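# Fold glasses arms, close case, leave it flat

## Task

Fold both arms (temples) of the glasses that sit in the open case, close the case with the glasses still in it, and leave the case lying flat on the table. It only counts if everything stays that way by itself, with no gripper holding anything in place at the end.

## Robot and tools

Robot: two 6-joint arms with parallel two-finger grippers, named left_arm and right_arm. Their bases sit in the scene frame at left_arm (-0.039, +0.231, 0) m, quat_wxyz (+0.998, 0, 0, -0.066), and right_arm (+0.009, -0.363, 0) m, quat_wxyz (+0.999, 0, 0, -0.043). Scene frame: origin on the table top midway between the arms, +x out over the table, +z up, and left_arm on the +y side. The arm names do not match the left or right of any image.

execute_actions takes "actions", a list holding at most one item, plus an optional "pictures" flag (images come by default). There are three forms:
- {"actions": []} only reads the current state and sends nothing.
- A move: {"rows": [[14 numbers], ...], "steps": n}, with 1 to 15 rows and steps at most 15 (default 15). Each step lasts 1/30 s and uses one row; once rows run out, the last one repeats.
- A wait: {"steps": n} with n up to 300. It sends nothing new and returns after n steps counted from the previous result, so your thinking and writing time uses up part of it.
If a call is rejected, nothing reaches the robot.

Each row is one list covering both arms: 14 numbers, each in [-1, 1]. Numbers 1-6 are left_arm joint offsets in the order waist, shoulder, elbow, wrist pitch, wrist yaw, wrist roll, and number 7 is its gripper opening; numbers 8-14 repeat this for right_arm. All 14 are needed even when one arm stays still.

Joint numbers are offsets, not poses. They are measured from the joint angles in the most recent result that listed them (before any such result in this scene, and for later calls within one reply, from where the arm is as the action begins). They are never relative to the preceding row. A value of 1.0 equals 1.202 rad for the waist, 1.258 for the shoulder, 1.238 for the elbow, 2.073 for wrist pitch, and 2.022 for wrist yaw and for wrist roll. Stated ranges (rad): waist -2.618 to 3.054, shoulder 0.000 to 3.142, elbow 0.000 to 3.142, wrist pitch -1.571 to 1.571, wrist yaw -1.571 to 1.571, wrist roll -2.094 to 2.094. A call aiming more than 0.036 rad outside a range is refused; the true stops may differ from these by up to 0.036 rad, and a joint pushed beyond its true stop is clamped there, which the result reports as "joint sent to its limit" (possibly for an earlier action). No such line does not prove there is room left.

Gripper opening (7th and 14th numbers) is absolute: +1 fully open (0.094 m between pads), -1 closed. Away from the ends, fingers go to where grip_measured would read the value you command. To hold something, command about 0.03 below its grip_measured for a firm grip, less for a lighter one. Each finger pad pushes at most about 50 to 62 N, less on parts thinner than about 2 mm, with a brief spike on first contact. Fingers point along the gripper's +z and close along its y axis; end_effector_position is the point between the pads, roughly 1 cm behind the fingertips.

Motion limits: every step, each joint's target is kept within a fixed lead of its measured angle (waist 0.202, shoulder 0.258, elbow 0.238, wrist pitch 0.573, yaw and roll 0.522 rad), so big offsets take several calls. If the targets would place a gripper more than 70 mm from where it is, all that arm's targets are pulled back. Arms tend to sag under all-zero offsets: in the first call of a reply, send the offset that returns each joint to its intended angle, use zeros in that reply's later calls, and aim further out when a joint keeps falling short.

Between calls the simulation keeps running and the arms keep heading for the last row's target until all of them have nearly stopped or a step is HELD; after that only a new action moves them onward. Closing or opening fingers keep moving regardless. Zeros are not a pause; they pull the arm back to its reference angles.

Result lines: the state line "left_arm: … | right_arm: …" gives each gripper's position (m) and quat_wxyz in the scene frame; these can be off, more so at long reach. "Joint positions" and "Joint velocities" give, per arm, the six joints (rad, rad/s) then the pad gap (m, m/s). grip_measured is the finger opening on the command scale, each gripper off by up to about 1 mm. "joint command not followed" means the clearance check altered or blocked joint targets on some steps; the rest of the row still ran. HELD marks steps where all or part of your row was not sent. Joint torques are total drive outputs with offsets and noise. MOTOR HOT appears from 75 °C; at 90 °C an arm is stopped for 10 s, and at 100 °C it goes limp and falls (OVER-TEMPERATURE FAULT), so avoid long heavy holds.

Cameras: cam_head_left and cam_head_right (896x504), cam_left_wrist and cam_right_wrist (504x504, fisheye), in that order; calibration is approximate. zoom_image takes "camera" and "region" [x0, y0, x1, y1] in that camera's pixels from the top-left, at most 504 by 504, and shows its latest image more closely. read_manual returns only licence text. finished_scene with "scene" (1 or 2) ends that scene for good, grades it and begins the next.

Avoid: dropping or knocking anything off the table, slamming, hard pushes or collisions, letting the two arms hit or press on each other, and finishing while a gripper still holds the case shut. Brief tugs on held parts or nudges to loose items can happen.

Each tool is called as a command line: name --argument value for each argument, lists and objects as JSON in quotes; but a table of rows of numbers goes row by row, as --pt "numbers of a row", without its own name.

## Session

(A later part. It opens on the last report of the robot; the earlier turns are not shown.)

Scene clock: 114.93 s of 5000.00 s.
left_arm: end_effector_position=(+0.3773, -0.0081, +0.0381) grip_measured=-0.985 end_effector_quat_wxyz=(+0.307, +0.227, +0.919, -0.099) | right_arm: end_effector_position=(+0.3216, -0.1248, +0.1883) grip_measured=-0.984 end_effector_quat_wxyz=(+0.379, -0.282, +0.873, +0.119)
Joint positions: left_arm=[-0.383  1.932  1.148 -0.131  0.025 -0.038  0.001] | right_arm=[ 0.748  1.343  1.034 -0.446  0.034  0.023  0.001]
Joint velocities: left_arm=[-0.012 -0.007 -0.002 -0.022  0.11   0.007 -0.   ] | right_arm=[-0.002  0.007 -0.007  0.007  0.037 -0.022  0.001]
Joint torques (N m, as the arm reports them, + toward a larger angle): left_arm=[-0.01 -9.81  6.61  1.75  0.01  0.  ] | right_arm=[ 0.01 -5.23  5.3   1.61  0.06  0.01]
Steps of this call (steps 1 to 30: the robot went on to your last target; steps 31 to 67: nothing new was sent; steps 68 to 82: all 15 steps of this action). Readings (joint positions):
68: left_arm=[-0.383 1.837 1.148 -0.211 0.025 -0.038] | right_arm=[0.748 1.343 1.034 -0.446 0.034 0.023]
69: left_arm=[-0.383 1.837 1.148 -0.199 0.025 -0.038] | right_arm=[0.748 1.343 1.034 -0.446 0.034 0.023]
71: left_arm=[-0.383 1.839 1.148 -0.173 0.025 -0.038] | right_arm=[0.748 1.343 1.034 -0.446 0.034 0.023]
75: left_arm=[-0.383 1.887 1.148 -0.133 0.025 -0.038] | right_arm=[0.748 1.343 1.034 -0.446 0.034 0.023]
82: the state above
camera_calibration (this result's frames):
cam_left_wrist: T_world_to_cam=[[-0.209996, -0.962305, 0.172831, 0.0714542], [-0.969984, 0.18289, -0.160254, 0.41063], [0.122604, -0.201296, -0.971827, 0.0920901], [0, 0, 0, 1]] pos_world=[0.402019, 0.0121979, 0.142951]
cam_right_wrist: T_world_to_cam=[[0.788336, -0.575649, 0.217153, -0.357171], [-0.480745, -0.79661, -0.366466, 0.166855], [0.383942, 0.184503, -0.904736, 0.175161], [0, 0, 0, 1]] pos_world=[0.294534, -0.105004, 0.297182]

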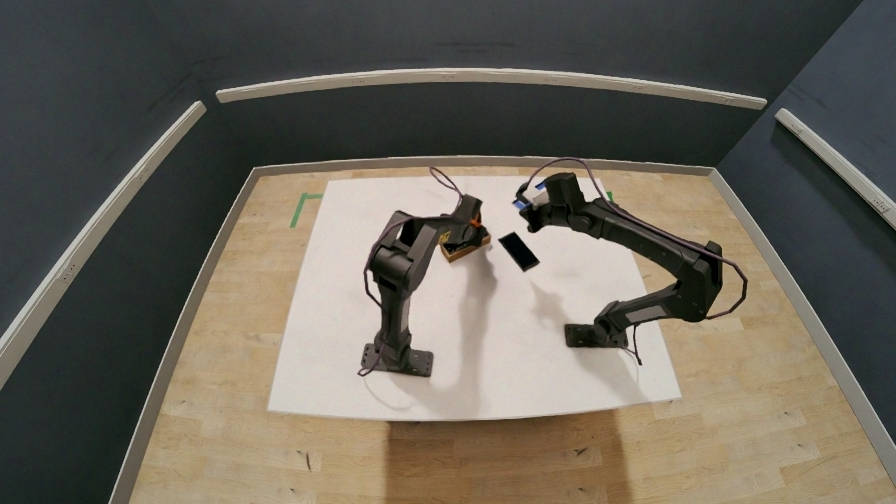

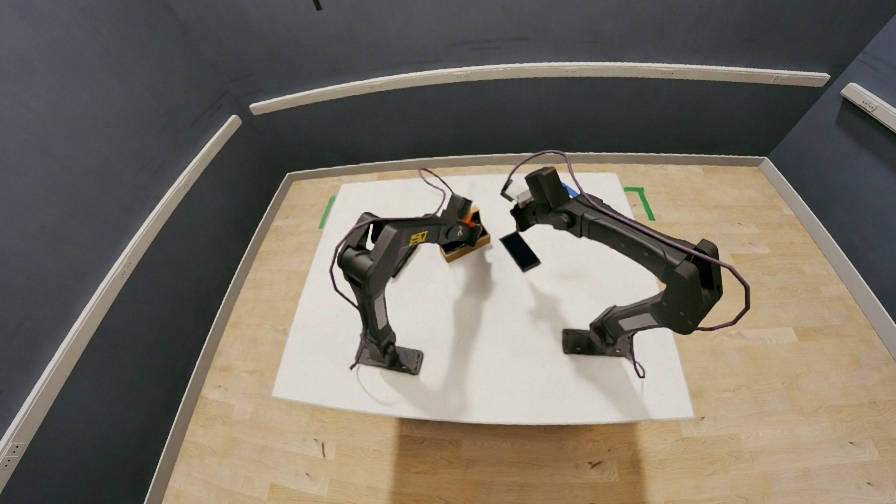

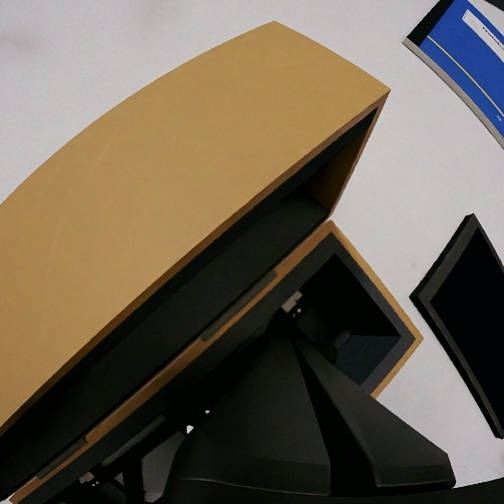

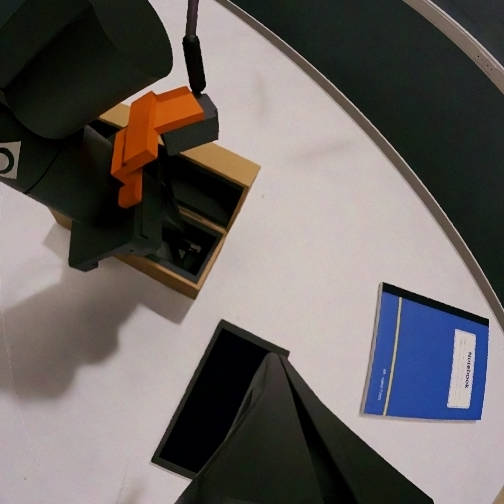

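execute_actions --actions '[{"rows":[[0,-0.1,0,0,0,0,-1,-0.3,0,0,0,0,0,-1],[0,-0.2,0,0,0,0,-1,-0.3,0,0,0,0,0,-1],[0,-0.25,0,0,0,0,-1,-0.3,0,0,0,0,0,-1]],"steps":10}]' --pictures false

execute_actions --actions '[{"rows":[[0.2,0.1,0.88,-0.545,0,0,-1,0,0,0,0,0,0,-1],[0.2,0.1,0.88,-0.545,0,0,-1,0,0,0,0,0,0,-1],[0.2,0.15,0.88,-0.545,0,0,-1,0,0,0,0,0,0,-1],[0.2,0.2,0.88,-0.545,0,0,-1,0,0,0,0,0,0,-1],[0.2,0.2,0.88,-0.545,0,0,-1,0,0,0,0,0,0,-1],[0.2,0.25,0.88,-0.545,0,0,-1,0,0,0,0,0,0,-1],[0.2,0.25,0.88,-0.545,0,0,-1,0,0,0,0,0,0,-1],[0.2,0.3,0.88,-0.545,0,0,-1,0,0,0,0,0,0,-1],[0.2,0.3,0.88,-0.545,0,0,-1,0,0,0,0,0,0,-1],[0.2,0.35,0.88,-0.545,0,0,-1,0,0,0,0,0,0,-1],[0.2,0.35,0.88,-0.545,0,0,-1,0,0,0,0,0,0,-1],[0.2,0.4,0.88,-0.545,0,0,-1,0,0,0,0,0,0,-1],[0.2,0.4,0.88,-0.545,0,0,-1,0,0,0,0,0,0,-1],[0.2,0.45,0.88,-0.545,0,0,-1,0,0,0,0,0,0,-1],[0.2,0.48,0.88,-0.545,0,0,-1,0,0,0,0,0,0,-1]]}]' --pictures false

execute_actions --actions '[{"steps":25}]'

Scene clock: 123.00 s of 5000.00 s.
left_arm: end_effector_position=(+0.3803, -0.0098, +0.1976) grip_measured=-0.985 end_effector_quat_wxyz=(+0.462, +0.213, +0.849, -0.143) | right_arm: end_effector_position=(+0.3875, -0.2579, +0.1884) grip_measured=-0.984 end_effector_quat_wxyz=(+0.395, -0.113, +0.911, +0.040)
Joint positions: left_arm=[-0.383  1.597  1.146 -0.11   0.025 -0.038  0.001] | right_arm=[ 0.374  1.343  1.034 -0.446  0.047  0.022  0.001]
Joint velocities: left_arm=[-0.002 -0.256  0.11   0.286  0.007 -0.051 -0.   ] | right_arm=[ 0.071 -0.002 -0.002  0.051 -0.095  0.022 -0.   ]
Joint torques (N m, as the arm reports them, + toward a larger angle): left_arm=[ 0.05 -4.34  7.28  1.5   0.01 -0.01] | right_arm=[ 0.62 -4.93  5.3   1.65  0.05  0.02]
Steps of this call (steps 1 to 15: the robot went on to your last target; steps 16 to 90: nothing new was sent; then 4.73 s passed at rest; steps 91 to 100: all 10 steps of this action). Readings (joint positions):
91: left_arm=[-0.383 1.921 1.147 -0.133 0.025 -0.038] | right_arm=[0.726 1.343 1.034 -0.446 0.018 0.022]
92: left_arm=[-0.383 1.896 1.141 -0.143 0.025 -0.038] | right_arm=[0.676 1.343 1.034 -0.446 0.009 0.022]
94: left_arm=[-0.383 1.815 1.135 -0.159 0.025 -0.038] | right_arm=[0.539 1.343 1.034 -0.446 0.011 0.022]
98: left_arm=[-0.383 1.635 1.137 -0.133 0.025 -0.038] | right_arm=[0.373 1.343 1.034 -0.446 0.047 0.022]
100: the state above

Scene clock: 123.50 s of 5000.00 s.
left_arm: end_effector_position=(+0.4612, +0.0937, +0.2043) grip_measured=-0.985 end_effector_quat_wxyz=(+0.248, +0.112, +0.961, -0.048) | right_arm: end_effector_position=(+0.3874, -0.2577, +0.1884) grip_measured=-0.984 end_effector_quat_wxyz=(+0.395, -0.113, +0.911, +0.040)
Joint positions: left_arm=[-0.132  2.119  2.189 -1.13   0.02  -0.037  0.001] | right_arm=[ 0.374  1.343  1.034 -0.446  0.046  0.022  0.001]
Joint velocities: left_arm=[-0.095  0.413  0.969 -0.125 -0.051 -0.007 -0.   ] | right_arm=[0.007 0.002 0.017 0.022 0.022 0.022 0.   ]
Joint torques (N m, as the arm reports them, + toward a larger angle): left_arm=[-0.58 -6.81  5.7   0.62  0.08 -0.02] | right_arm=[-0.12 -5.02  5.25  1.65  0.03  0.04]
Steps of this call (steps 1 to 15: all 15 steps of this action). Readings (joint positions):
1: left_arm=[-0.368 1.603 1.187 -0.175 0.036 -0.037] | right_arm=[0.374 1.343 1.034 -0.446 0.046 0.022]
2: left_arm=[-0.339 1.629 1.250 -0.264 0.044 -0.037] | right_arm=[0.374 1.343 1.034 -0.446 0.046 0.022]
4: left_arm=[-0.254 1.704 1.385 -0.422 0.045 -0.037] | right_arm=[0.374 1.343 1.034 -0.446 0.046 0.022]
8: left_arm=[-0.129 1.905 1.716 -0.822 0.026 -0.037] | right_arm=[0.374 1.343 1.034 -0.446 0.046 0.022]
15: the state above

Scene clock: 124.33 s of 5000.00 s.
left_arm: end_effector_position=(+0.4512, +0.0946, +0.1611) grip_measured=-0.985 end_effector_quat_wxyz=(+0.176, +0.114, +0.977, -0.037) | right_arm: end_effector_position=(+0.3874, -0.2577, +0.1884) grip_measured=-0.984 end_effector_quat_wxyz=(+0.395, -0.113, +0.911, +0.040)
Joint positions: left_arm=[-0.135  2.21   2.223 -1.223  0.02  -0.037  0.001] | right_arm=[ 0.374  1.343  1.034 -0.446  0.046  0.022  0.001]
Joint velocities: left_arm=[-0.002 -0.007  0.002 -0.037 -0.066 -0.066 -0.   ] | right_arm=[ 0.002 -0.012 -0.017  0.007 -0.007  0.007  0.001]
Joint torques (N m, as the arm reports them, + toward a larger angle): left_arm=[ -0.66 -12.88   7.82   1.07   0.08   0.01] | right_arm=[-0.06 -5.19  5.55  1.59  0.07  0.  ]
Steps of this call (steps 1 to 25: the robot went on to your last target). Readings (joint positions):
1: left_arm=[-0.134 2.131 2.212 -1.134 0.020 -0.037] | right_arm=[0.374 1.343 1.034 -0.446 0.046 0.022]
2: left_arm=[-0.135 2.142 2.222 -1.141 0.020 -0.037] | right_arm=[0.374 1.343 1.034 -0.446 0.046 0.022]
4: left_arm=[-0.135 2.165 2.223 -1.163 0.020 -0.037] | right_arm=[0.374 1.343 1.034 -0.446 0.046 0.022]
8: left_arm=[-0.135 2.205 2.223 -1.203 0.020 -0.037] | right_arm=[0.374 1.343 1.034 -0.446 0.046 0.022]
25: the state above
camera_calibration (this result's frames):
cam_left_wrist: T_world_to_cam=[[0.0699265, -0.994638, 0.0761987, 0.0568658], [-0.991224, -0.0606898, 0.117436, 0.471106], [-0.112181, -0.0837419, -0.990153, 0.320935], [0, 0, 0, 1]] pos_world=[0.498998, 0.112028, 0.258117]
cam_right_wrist: T_world_to_cam=[[0.515837, -0.826333, 0.226021, -0.446334], [-0.742442, -0.562841, -0.363304, 0.253673], [0.427424, 0.0195981, -0.903839, 0.114946], [0, 0, 0, 1]] pos_world=[0.369443, -0.228296, 0.296934]

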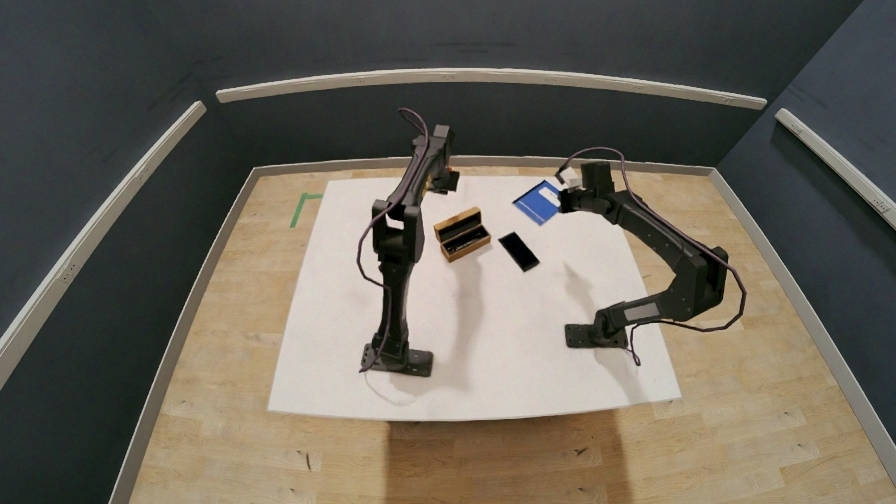

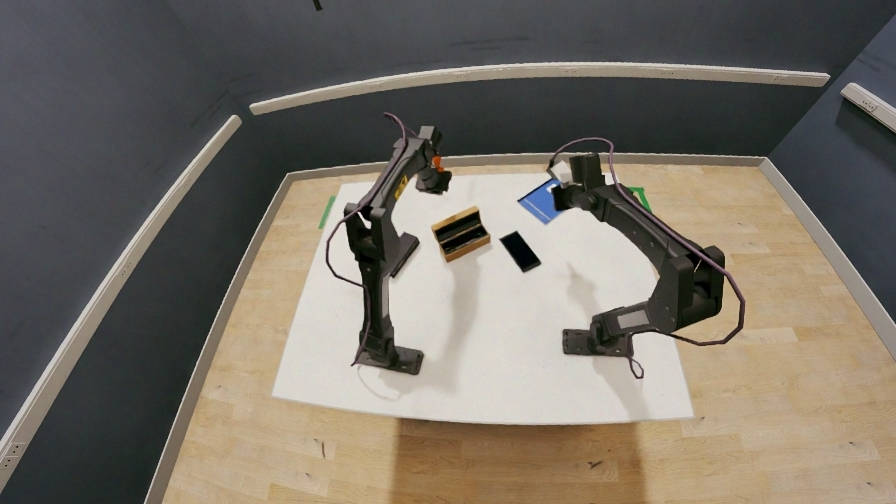

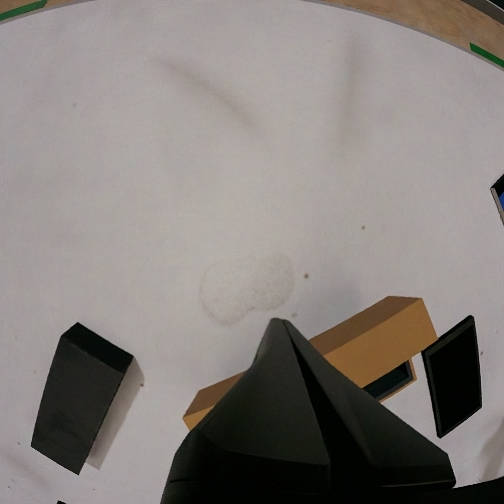

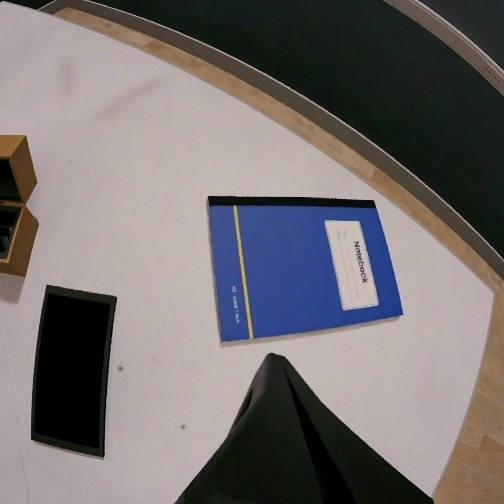

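execute_actions --actions '[{"rows":[[0,0.03,0,0,0,0,-1,0,0,0,0,0,0,-1],[0,0.06,0,0,0,0,-1,0,0,0,0,0,0,-1],[0,0.09,0,0,0,0,-1,0,0,0,0,0,0,-1]]}]' --pictures false

execute_actions --actions '[{"rows":[[-0.01,0,0,-0.012,0,0,-1,0,0,0,0,0,0,-1],[-0.02,0,0,-0.024,0,0,-1,0,0,0,0,0,0,-1],[-0.03,0,0,-0.036,0,0,-1,0,0,0,0,0,0,-1],[-0.04,0,0,-0.048,0,0,-1,0,0,0,0,0,0,-1],[-0.05,0,0,-0.06,0,0,-1,0,0,0,0,0,0,-1],[-0.06,0,0,-0.07,0,0,-1,0,0,0,0,0,0,-1],[-0.07,0,0,-0.08,0,0,-1,0,0,0,0,0,0,-1],[-0.08,0,0,-0.09,0,0,-1,0,0,0,0,0,0,-1],[-0.09,0,0,-0.1,0,0,-1,0,0,0,0,0,0,-1],[-0.1,0,0,-0.11,0,0,-1,0,0,0,0,0,0,-1]]}]'

zoom_image --camera "cam_head_right" --region '[400, 170, 540, 280]'

Scene clock: 129.70 s of 5000.00 s.
left_arm: end_effector_position=(+0.4531, +0.0941, +0.0974) grip_measured=-0.985 end_effector_quat_wxyz=(+0.113, +0.115, +0.987, -0.028) | right_arm: end_effector_position=(+0.3874, -0.2577, +0.1884) grip_measured=-0.984 end_effector_quat_wxyz=(+0.395, -0.113, +0.911, +0.040)
Joint positions: left_arm=[-0.135  2.34   2.223 -1.221  0.02  -0.037  0.001] | right_arm=[ 0.374  1.343  1.034 -0.446  0.046  0.022  0.001]
Joint velocities: left_arm=[ 0.007 -0.042  0.012 -0.007  0.007  0.037  0.   ] | right_arm=[-0.002  0.007  0.032 -0.037  0.022  0.007  0.   ]
Joint torques (N m, as the arm reports them, + toward a larger angle): left_arm=[ -0.08 -14.26   6.79   0.93   0.04   0.  ] | right_arm=[-0.08 -5.11  5.45  1.59  0.08  0.01]
Steps of this call (steps 1 to 15: the robot went on to your last target; steps 16 to 90: nothing new was sent; then 1.87 s passed at rest; steps 91 to 105: all 15 steps of this action). Readings (joint positions):
91: left_arm=[-0.135 2.213 2.223 -1.223 0.020 -0.037] | right_arm=[0.374 1.343 1.034 -0.446 0.046 0.022]
92: left_arm=[-0.135 2.219 2.223 -1.223 0.020 -0.037] | right_arm=[0.374 1.343 1.034 -0.446 0.046 0.022]
94: left_arm=[-0.135 2.247 2.223 -1.221 0.020 -0.037] | right_arm=[0.374 1.343 1.034 -0.446 0.046 0.022]
98: left_arm=[-0.135 2.325 2.223 -1.221 0.020 -0.037] | right_arm=[0.374 1.343 1.034 -0.446 0.046 0.022]
105: the state above

Scene clock: 130.20 s of 5000.00 s.
left_arm: end_effector_position=(+0.3895, +0.0497, +0.0910) grip_measured=-0.985 end_effector_quat_wxyz=(+0.021, +0.178, +0.984, -0.015) | right_arm: end_effector_position=(+0.3874, -0.2577, +0.1884) grip_measured=-0.984 end_effector_quat_wxyz=(+0.395, -0.113, +0.911, +0.040)
Joint positions: left_arm=[-0.264  2.34   2.223 -1.406  0.02  -0.037  0.001] | right_arm=[ 0.374  1.343  1.034 -0.446  0.046  0.022  0.001]
Joint velocities: left_arm=[-0.066  0.002  0.002 -0.183  0.007 -0.051  0.001] | right_arm=[-0.012 -0.007  0.002  0.007 -0.022 -0.066  0.   ]
Joint torques (N m, as the arm reports them, + toward a larger angle): left_arm=[  1.12 -12.6    6.36   0.42   0.02   0.01] | right_arm=[-0.16 -4.88  5.54  1.65  0.02  0.  ]
Steps of this call (steps 1 to 15: all 15 steps of this action). Readings (joint positions):
1: left_arm=[-0.135 2.340 2.223 -1.221 0.020 -0.037] | right_arm=[0.374 1.343 1.034 -0.446 0.046 0.022]
2: left_arm=[-0.136 2.340 2.223 -1.224 0.020 -0.037] | right_arm=[0.374 1.343 1.034 -0.446 0.046 0.022]
4: left_arm=[-0.143 2.340 2.223 -1.244 0.020 -0.037] | right_arm=[0.374 1.343 1.034 -0.446 0.046 0.022]
8: left_arm=[-0.186 2.340 2.223 -1.310 0.020 -0.037] | right_arm=[0.374 1.343 1.034 -0.446 0.046 0.022]
15: the state above
camera_calibration (this result's frames):
cam_left_wrist: T_world_to_cam=[[-0.0512532, -0.99826, -0.0291498, 0.0787774], [-0.915566, 0.0353092, 0.400616, 0.355449], [-0.398889, 0.0472214, -0.915782, 0.339293], [0, 0, 0, 1]] pos_world=[0.464814, 0.0500679, 0.170616]
cam_right_wrist: T_world_to_cam=[[0.515837, -0.826333, 0.226021, -0.446334], [-0.742442, -0.562841, -0.363304, 0.253673], [0.427424, 0.0195981, -0.903839, 0.114946], [0, 0, 0, 1]] pos_world=[0.369443, -0.228296, 0.296934]

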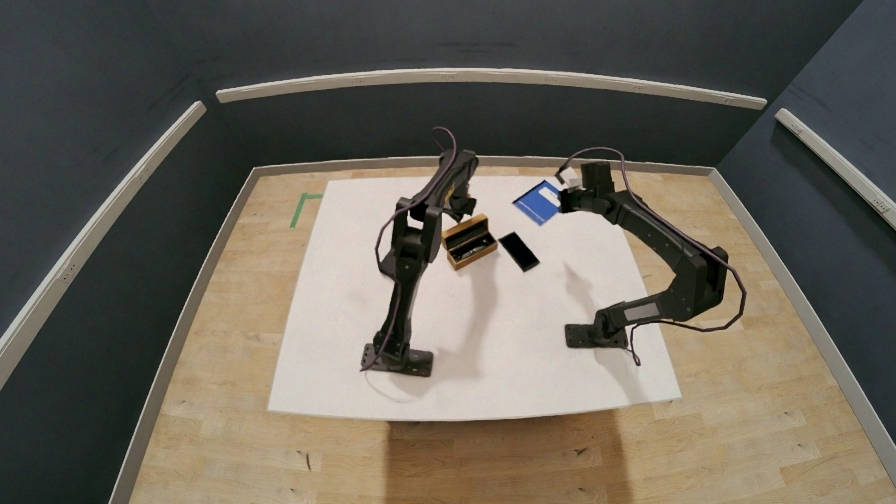

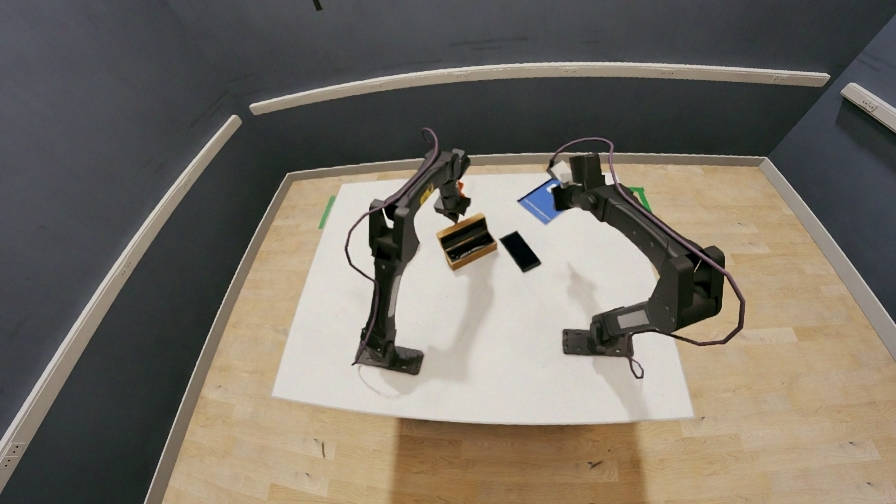

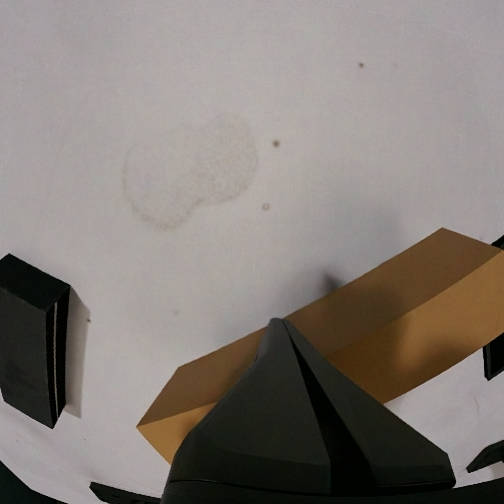

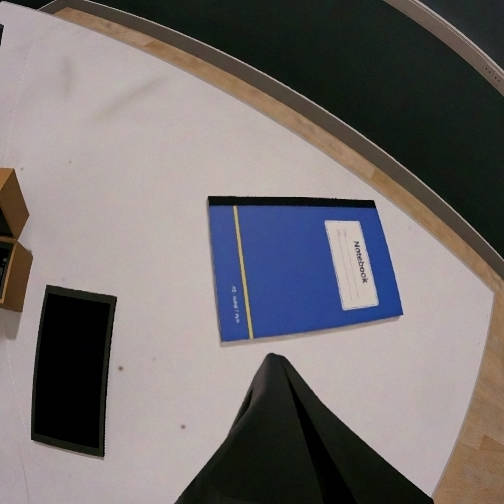

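Region (400, 170, 540, 280) of cam_head_right's 896x504 image, scaled by 3.600, with more detail than that image has; it fills the top 396 rows of this view, and the rest is white.

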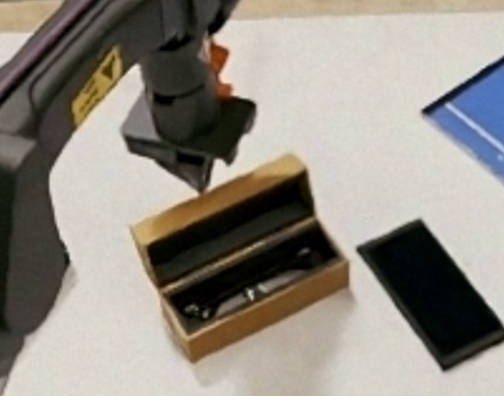

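execute_actions --actions '[{"rows":[[0,0,0,0,0,0,-1,0.546,0,-0.46,0.6,0,0,-1]]}]' --pictures false

execute_actions --actions '[{"steps":20}]' --pictures false

execute_actions --actions '[{"rows":[[0,0,0,0,0,0,-1,0,0.05,0,0,0,0,-1],[0,0,0,0,0,0,-1,0,0.1,0,0,0,0,-1],[0,0,0,0,0,0,-1,0,0.15,0,0,0,0,-1],[0,0,0,0,0,0,-1,0,0.2,0,0,0,0,-1],[0,0,0,0,0,0,-1,0,0.24,0,0,0,0,-1],[0,0,0,0,0,0,-1,0,0.27,0,0,0,0,-1]]}]'

Scene clock: 135.10 s of 5000.00 s.
left_arm: end_effector_position=(+0.3862, +0.0516, +0.0909) grip_measured=-0.985 end_effector_quat_wxyz=(+0.014, +0.178, +0.984, -0.013) | right_arm: end_effector_position=(+0.2492, -0.0370, +0.1637) grip_measured=-0.984 end_effector_quat_wxyz=(+0.556, -0.340, +0.706, +0.277)
Joint positions: left_arm=[-0.263  2.34   2.223 -1.421  0.02  -0.037  0.001] | right_arm=[1.034 1.361 0.451 0.681 0.036 0.022 0.001]
Joint velocities: left_arm=[-0.027 -0.007  0.007 -0.022 -0.037 -0.066 -0.001] | right_arm=[ 0.002 -0.012  0.007  0.755 -0.051  0.022 -0.001]
Joint torques (N m, as the arm reports them, + toward a larger angle): left_arm=[ -0.12 -12.77   6.36   0.73   0.05   0.01] | right_arm=[-0.27 -5.97  5.66  2.02  0.15  0.  ]
Steps of this call (steps 1 to 30: the robot went on to your last target; steps 31 to 90: nothing new was sent; then 1.40 s passed at rest; steps 91 to 105: all 15 steps of this action). Readings (joint positions):
91: left_arm=[-0.263 2.340 2.223 -1.425 0.020 -0.037] | right_arm=[0.396 1.338 0.993 -0.358 0.063 0.022]
92: left_arm=[-0.263 2.340 2.223 -1.424 0.020 -0.037] | right_arm=[0.442 1.332 0.930 -0.230 0.072 0.022]
94: left_arm=[-0.263 2.340 2.223 -1.422 0.020 -0.037] | right_arm=[0.572 1.334 0.786 0.000 0.070 0.022]
98: left_arm=[-0.263 2.340 2.223 -1.421 0.020 -0.037] | right_arm=[0.864 1.352 0.504 0.376 0.056 0.022]
105: the state above

Scene clock: 135.77 s of 5000.00 s.
left_arm: end_effector_position=(+0.3863, +0.0515, +0.0909) grip_measured=-0.985 end_effector_quat_wxyz=(+0.014, +0.178, +0.984, -0.014) | right_arm: end_effector_position=(+0.2518, -0.0336, +0.1869) grip_measured=-0.984 end_effector_quat_wxyz=(+0.588, -0.325, +0.679, +0.294)
Joint positions: left_arm=[-0.263  2.34   2.223 -1.421  0.02  -0.037  0.001] | right_arm=[1.034 1.361 0.451 0.776 0.037 0.022 0.001]
Joint velocities: left_arm=[-0.007 -0.007  0.007 -0.051 -0.022 -0.007  0.001] | right_arm=[-0.017  0.002  0.012  0.037 -0.11  -0.066 -0.001]
Joint torques (N m, as the arm reports them, + toward a larger angle): left_arm=[ -0.16 -12.62   6.44   0.7    0.02   0.  ] | right_arm=[-0.32 -6.17  5.57  2.18  0.11  0.  ]
Steps of this call (steps 1 to 20: the robot went on to your last target). Readings (joint positions):
1: left_arm=[-0.263 2.340 2.223 -1.421 0.020 -0.037] | right_arm=[1.034 1.361 0.451 0.703 0.036 0.022]
2: left_arm=[-0.263 2.340 2.223 -1.421 0.020 -0.037] | right_arm=[1.034 1.361 0.451 0.720 0.037 0.022]
4: left_arm=[-0.263 2.340 2.223 -1.421 0.020 -0.037] | right_arm=[1.034 1.361 0.451 0.743 0.037 0.022]
8: left_arm=[-0.263 2.340 2.223 -1.421 0.020 -0.037] | right_arm=[1.034 1.361 0.451 0.765 0.037 0.022]
20: the state above

Scene clock: 136.27 s of 5000.00 s.
left_arm: end_effector_position=(+0.3863, +0.0515, +0.0909) grip_measured=-0.985 end_effector_quat_wxyz=(+0.014, +0.178, +0.984, -0.014) | right_arm: end_effector_position=(+0.2489, -0.0377, +0.0396) grip_measured=-0.984 end_effector_quat_wxyz=(+0.451, -0.378, +0.778, +0.220)
Joint positions: left_arm=[-0.263  2.34   2.223 -1.421  0.02  -0.037  0.001] | right_arm=[1.034 1.72  0.446 0.754 0.037 0.022 0.001]
Joint velocities: left_arm=[ 0.012 -0.002  0.007 -0.022  0.022 -0.007 -0.   ] | right_arm=[-0.017  0.002 -0.022  0.037 -0.007 -0.037 -0.   ]
Joint torques (N m, as the arm reports them, + toward a larger angle): left_arm=[  0.   -12.71   6.4    0.58   0.05  -0.01] | right_arm=[-0.14 -7.91  3.65  2.06  0.09 -0.02]
Steps of this call (steps 1 to 15: all 15 steps of this action). Readings (joint positions):
1: left_arm=[-0.263 2.340 2.223 -1.421 0.020 -0.037] | right_arm=[1.034 1.367 0.451 0.779 0.037 0.022]
2: left_arm=[-0.263 2.340 2.223 -1.421 0.020 -0.037] | right_arm=[1.034 1.388 0.451 0.791 0.037 0.022]
4: left_arm=[-0.263 2.340 2.223 -1.421 0.020 -0.037] | right_arm=[1.034 1.476 0.451 0.814 0.037 0.022]
8: left_arm=[-0.263 2.340 2.223 -1.421 0.020 -0.037] | right_arm=[1.034 1.691 0.451 0.779 0.037 0.022]
15: the state above
camera_calibration (this result's frames):
cam_left_wrist: T_world_to_cam=[[-0.0505631, -0.998149, -0.0338022, 0.0806019], [-0.909954, 0.0320934, 0.413466, 0.349314], [-0.411616, 0.0516646, -0.909892, 0.341936], [0, 0, 0, 1]] pos_world=[0.462681, 0.0515761, 0.16942]
cam_right_wrist: T_world_to_cam=[[0.883395, -0.379157, 0.275414, -0.236002], [-0.174251, -0.811324, -0.558023, 0.0775322], [0.435028, 0.444964, -0.782788, 0.0447065], [0, 0, 0, 1]] pos_world=[0.202544, -0.0464708, 0.143259]

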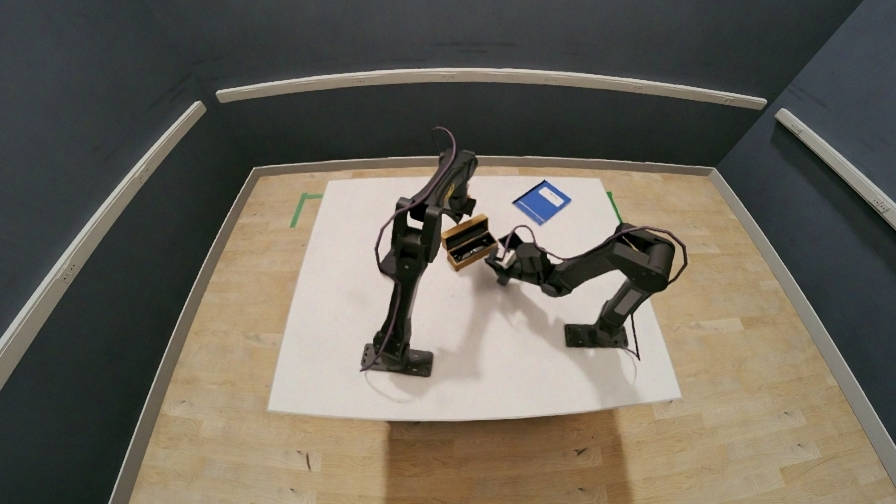

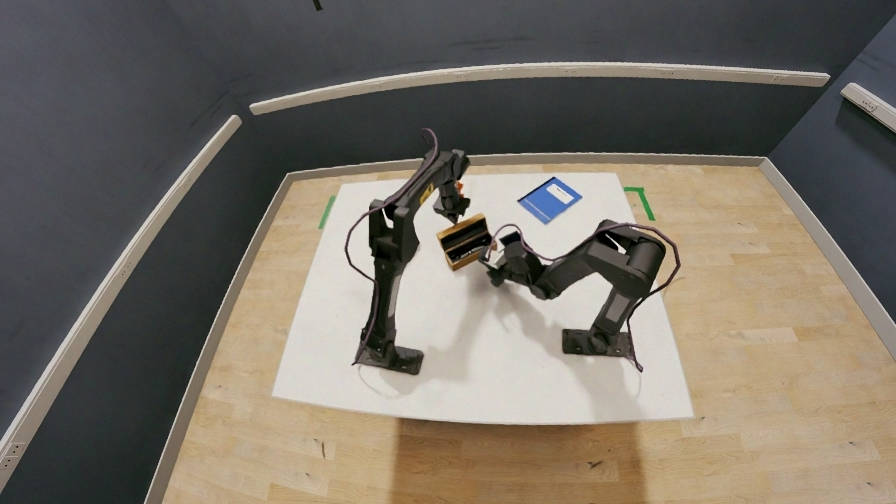

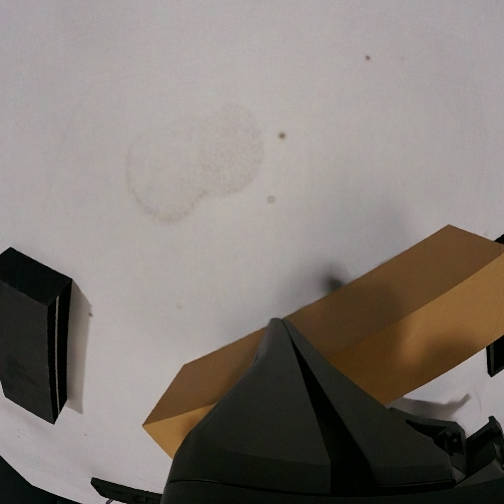

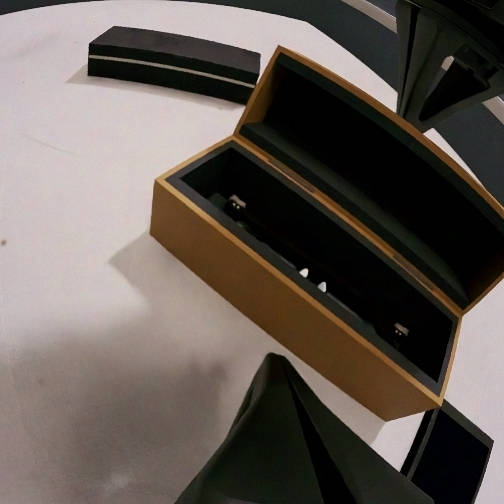

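execute_actions --actions '[{"rows":[[-0.012,0,0,-0.01,0,0,-1,0,0,0,0,0,0,-0.5],[-0.024,0,0,-0.015,0,0,-1,0,0,0,0,0,0,-0.2],[-0.036,0,0,-0.02,0,0,-1,0,0,0,0,0,0,-0.2],[-0.048,0,0,-0.025,0,0,-1,0,0,0,0,0,0,-0.2],[-0.06,0,0,-0.03,0,0,-1,0,0,0,0,0,0,-0.2],[-0.072,0,0,-0.035,0,0,-1,0,0,0,0,0,0,-0.2],[-0.084,0,0,-0.04,0,0,-1,0,0,0,0,0,0,-0.2],[-0.096,0,0,-0.045,0,0,-1,0,0,0,0,0,0,-0.2],[-0.108,0,0,-0.05,0,0,-1,0,0,0,0,0,0,-0.2],[-0.12,0,0,-0.055,0,0,-1,0,0,0,0,0,0,-0.2],[-0.13,0,0,-0.06,0,0,-1,0,0,0,0,0,0,-0.2],[-0.14,0,0,-0.07,0,0,-1,0,0,0,0,0,0,-0.2]]}]' --pictures false

execute_actions --actions '[{"steps":12}]'

Scene clock: 141.83 s of 5000.00 s.
left_arm: end_effector_position=(+0.3426, +0.0097, +0.0951) grip_measured=-0.986 end_effector_quat_wxyz=(-0.016, +0.249, +0.968, +0.019) | right_arm: end_effector_position=(+0.2489, -0.0377, +0.0397) grip_measured=-0.202 end_effector_quat_wxyz=(+0.451, -0.378, +0.778, +0.220)
Joint positions: left_arm=[-0.408  2.331  2.223 -1.504 -0.028 -0.036  0.001] | right_arm=[1.034 1.72  0.446 0.754 0.037 0.022 0.038]
Joint velocities: left_arm=[-0.271 -0.007  0.002 -0.168  0.037  0.037 -0.001] | right_arm=[ 0.002  0.007 -0.002 -0.007  0.037 -0.022  0.001]
Joint torques (N m, as the arm reports them, + toward a larger angle): left_arm=[ -0.59 -11.79   6.28   0.06   0.48  -0.02] | right_arm=[ 0.04 -6.16  3.32  1.84  0.05  0.  ]
Steps of this call (steps 1 to 15: the robot went on to your last target; steps 16 to 90: nothing new was sent; then 2.07 s passed at rest; steps 91 to 105: all 15 steps of this action). Readings (joint positions):
91: left_arm=[-0.263 2.340 2.223 -1.421 0.020 -0.037] | right_arm=[1.034 1.720 0.446 0.754 0.037 0.022]
92: left_arm=[-0.264 2.340 2.223 -1.423 0.020 -0.037] | right_arm=[1.034 1.720 0.446 0.754 0.037 0.022]
94: left_arm=[-0.272 2.340 2.223 -1.429 0.018 -0.037] | right_arm=[1.034 1.720 0.446 0.754 0.037 0.022]
98: left_arm=[-0.323 2.340 2.223 -1.454 0.009 -0.037] | right_arm=[1.034 1.720 0.446 0.754 0.037 0.022]
105: the state above

Scene clock: 142.23 s of 5000.00 s.
left_arm: end_effector_position=(+0.3269, +0.0036, +0.0957) grip_measured=-0.986 end_effector_quat_wxyz=(-0.040, +0.257, +0.966, +0.009) | right_arm: end_effector_position=(+0.2489, -0.0377, +0.0397) grip_measured=-0.202 end_effector_quat_wxyz=(+0.451, -0.378, +0.778, +0.220)
Joint positions: left_arm=[-0.425  2.331  2.223 -1.545  0.006 -0.036  0.001] | right_arm=[1.034 1.72  0.446 0.754 0.037 0.022 0.038]
Joint velocities: left_arm=[-0.007  0.022  0.002  0.007  0.081 -0.007 -0.001] | right_arm=[-0.002 -0.002 -0.007 -0.051  0.022 -0.007  0.   ]
Joint torques (N m, as the arm reports them, + toward a larger angle): left_arm=[ -0.57 -11.68   6.19   0.15   0.1   -0.01] | right_arm=[-0.15 -6.29  3.28  1.85  0.08  0.04]
Steps of this call (steps 1 to 12: the robot went on to your last target). Readings (joint positions):
1: left_arm=[-0.416 2.331 2.223 -1.510 -0.026 -0.036] | right_arm=[1.034 1.720 0.446 0.754 0.037 0.022]
2: left_arm=[-0.421 2.331 2.223 -1.516 -0.023 -0.036] | right_arm=[1.034 1.720 0.446 0.754 0.037 0.022]
4: left_arm=[-0.425 2.331 2.223 -1.525 -0.013 -0.036] | right_arm=[1.034 1.720 0.446 0.754 0.037 0.022]
8: left_arm=[-0.425 2.331 2.223 -1.538 -0.001 -0.036] | right_arm=[1.034 1.720 0.446 0.754 0.037 0.022]
12: the state above
camera_calibration (this result's frames):
cam_left_wrist: T_world_to_cam=[[-0.217882, -0.972199, -0.0857672, 0.0895185], [-0.851175, 0.146289, 0.504083, 0.266549], [-0.477523, 0.182834, -0.859386, 0.340612], [0, 0, 0, 1]] pos_world=[0.409034, -0.0142387, 0.166032]
cam_right_wrist: T_world_to_cam=[[0.883334, -0.379243, 0.275493, -0.236025], [-0.174127, -0.811151, -0.558313, 0.0776011], [0.435202, 0.445206, -0.782554, 0.0446984], [0, 0, 0, 1]] pos_world=[0.202549, -0.0464647, 0.143328]

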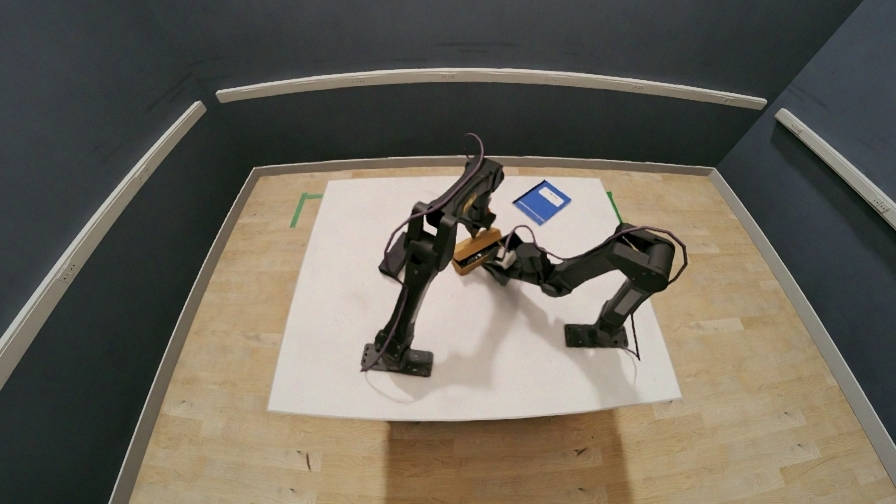

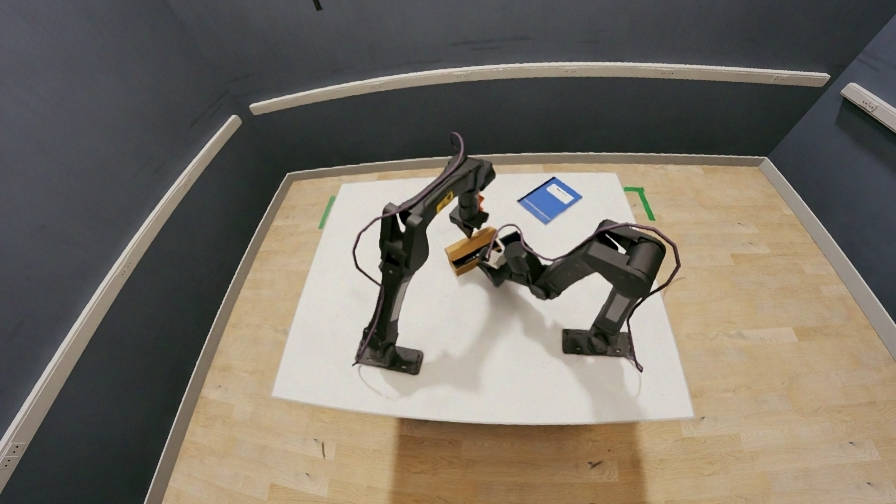

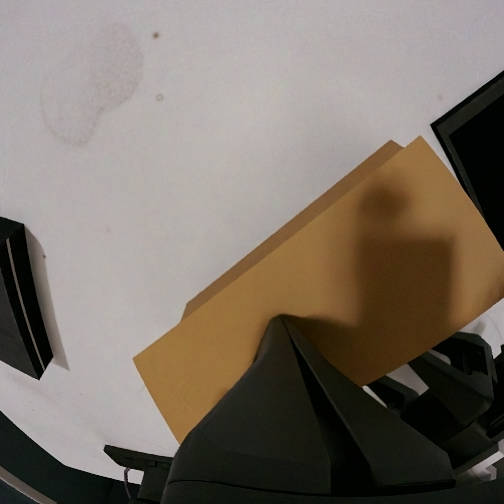

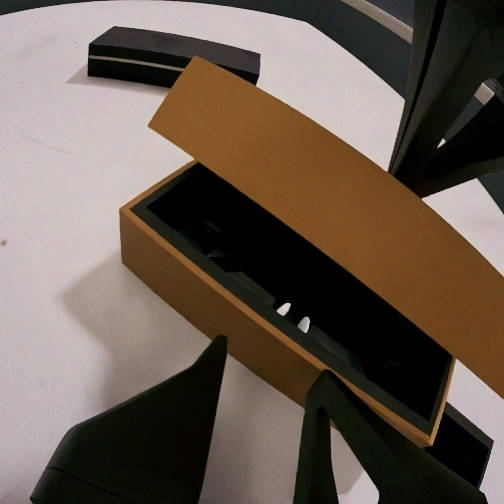

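execute_actions --actions '[{"rows":[[-0.01,-0.012,-0.02,0,0,0,-1,0,0,0,0,0,0,-0.2],[-0.015,-0.02,-0.03,0,0,0,-1,0,0,0,0,0,0,-0.2],[-0.02,-0.027,-0.04,0,0,0,-1,0,0,0,0,0,0,-0.2],[-0.025,-0.034,-0.05,0,0,0,-1,0,0,0,0,0,0,-0.2],[-0.03,-0.04,-0.06,0,0,0,-1,0,0,0,0,0,0,-0.2],[-0.035,-0.045,-0.07,0,0,0,-1,0,0,0,0,0,0,-0.2],[-0.04,-0.05,-0.08,0,0,0,-1,0,0,0,0,0,0,-0.2],[-0.045,-0.05,-0.09,0,0,0,-1,0,0,0,0,0,0,-0.2],[-0.05,-0.05,-0.105,0,0,0,-1,0,0,0,0,0,0,-0.2]]}]'

Scene clock: 147.77 s of 5000.00 s.
left_arm: end_effector_position=(+0.2923, -0.0044, +0.0908) grip_measured=-0.986 end_effector_quat_wxyz=(-0.072, +0.284, +0.956, +0.018) | right_arm: end_effector_position=(+0.2489, -0.0377, +0.0397) grip_measured=-0.202 end_effector_quat_wxyz=(+0.451, -0.378, +0.778, +0.220)
Joint positions: left_arm=[-0.484  2.281  2.111 -1.549  0.013 -0.036  0.001] | right_arm=[1.034 1.72  0.446 0.754 0.037 0.022 0.038]
Joint velocities: left_arm=[-0.007 -0.002 -0.007 -0.081  0.007 -0.007 -0.002] | right_arm=[-0.012 -0.002 -0.012  0.037 -0.037 -0.037 -0.001]
Joint torques (N m, as the arm reports them, + toward a larger angle): left_arm=[ -0.11 -13.03   4.57   0.19  -0.03   0.  ] | right_arm=[-0.13 -6.17  3.34  1.83  0.06  0.03]
Steps of this call (steps 1 to 30: the robot went on to your last target; steps 31 to 90: nothing new was sent; then 2.03 s passed at rest; steps 91 to 105: all 15 steps of this action). Readings (joint positions):
91: left_arm=[-0.425 2.331 2.223 -1.552 0.013 -0.036] | right_arm=[1.034 1.720 0.446 0.754 0.037 0.022]
92: left_arm=[-0.425 2.329 2.219 -1.550 0.013 -0.036] | right_arm=[1.034 1.720 0.446 0.754 0.037 0.022]
94: left_arm=[-0.429 2.320 2.199 -1.549 0.013 -0.036] | right_arm=[1.034 1.720 0.446 0.754 0.037 0.022]
98: left_arm=[-0.451 2.293 2.150 -1.549 0.013 -0.036] | right_arm=[1.034 1.720 0.446 0.754 0.037 0.022]
105: the state above
camera_calibration (this result's frames):
cam_left_wrist: T_world_to_cam=[[-0.279231, -0.954915, -0.100839, 0.0931222], [-0.81054, 0.178094, 0.557949, 0.224076], [-0.514835, 0.23753, -0.823726, 0.329222], [0, 0, 0, 1]] pos_world=[0.37712, -0.0291832, 0.155557]
cam_right_wrist: T_world_to_cam=[[0.883334, -0.379243, 0.275493, -0.236025], [-0.174127, -0.811151, -0.558313, 0.0776011], [0.435202, 0.445206, -0.782554, 0.0446984], [0, 0, 0, 1]] pos_world=[0.202549, -0.0464647, 0.143328]

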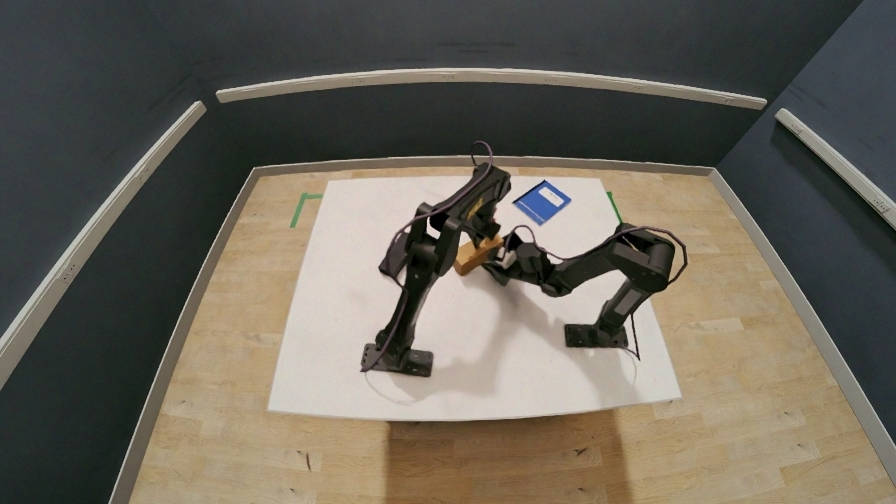

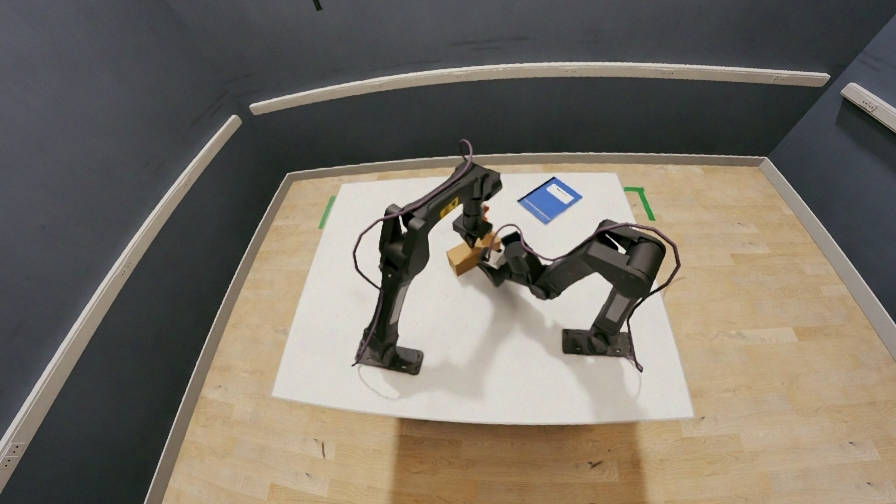

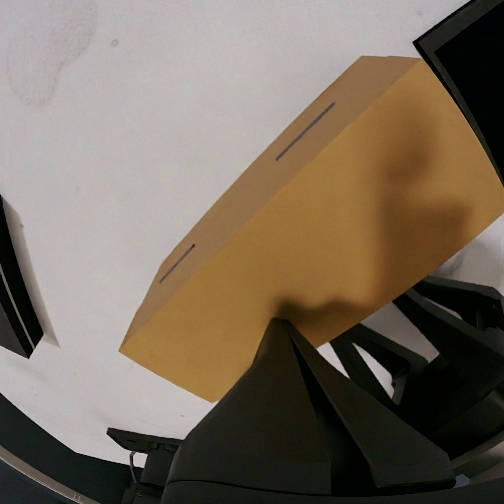

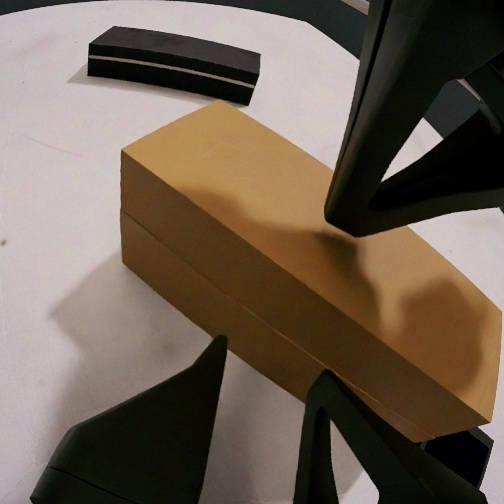

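execute_actions --actions '[{"rows":[[0.05,-0.1,0,0,0,0,-1,0.05,-0.08,-0.1,0,0,0,-0.2]]}]' --pictures false

finished_scene --scene 1

Scene clock: 151.43 s of 5000.00 s.
left_arm: end_effector_position=(+0.3061, +0.0166, +0.1407) grip_measured=-0.986 end_effector_quat_wxyz=(-0.011, +0.255, +0.967, -0.005) | right_arm: end_effector_position=(+0.2138, -0.0540, +0.0295) grip_measured=-0.202 end_effector_quat_wxyz=(+0.432, -0.402, +0.776, +0.223)
Joint positions: left_arm=[-0.421  2.148  2.105 -1.546  0.016 -0.036  0.001] | right_arm=[1.086 1.64  0.331 0.752 0.039 0.022 0.038]
Joint velocities: left_arm=[ 0.007  0.002 -0.017  0.037  0.066 -0.139  0.   ] | right_arm=[ 0.007 -0.012 -0.012 -0.007 -0.022 -0.007 -0.001]
Joint torques (N m, as the arm reports them, + toward a larger angle): left_arm=[ -0.21 -10.43   6.76   0.43   0.    -0.01] | right_arm=[ 0.43 -7.18  2.41  1.82  0.05  0.01]
Steps of this call (steps 1 to 15: the robot went on to your last target; steps 16 to 90: nothing new was sent; then 0.17 s passed at rest; steps 91 to 105: all 15 steps of this action). Readings (joint positions):
91: left_arm=[-0.480 2.271 2.108 -1.546 0.014 -0.036] | right_arm=[1.039 1.709 0.432 0.758 0.040 0.022]
92: left_arm=[-0.474 2.257 2.105 -1.546 0.016 -0.036] | right_arm=[1.051 1.682 0.402 0.759 0.041 0.022]
94: left_arm=[-0.453 2.214 2.105 -1.546 0.016 -0.036] | right_arm=[1.077 1.644 0.350 0.759 0.040 0.022]
98: left_arm=[-0.422 2.147 2.105 -1.546 0.016 -0.036] | right_arm=[1.086 1.640 0.331 0.752 0.039 0.022]
105: the state above

The scene is finished: the task was done.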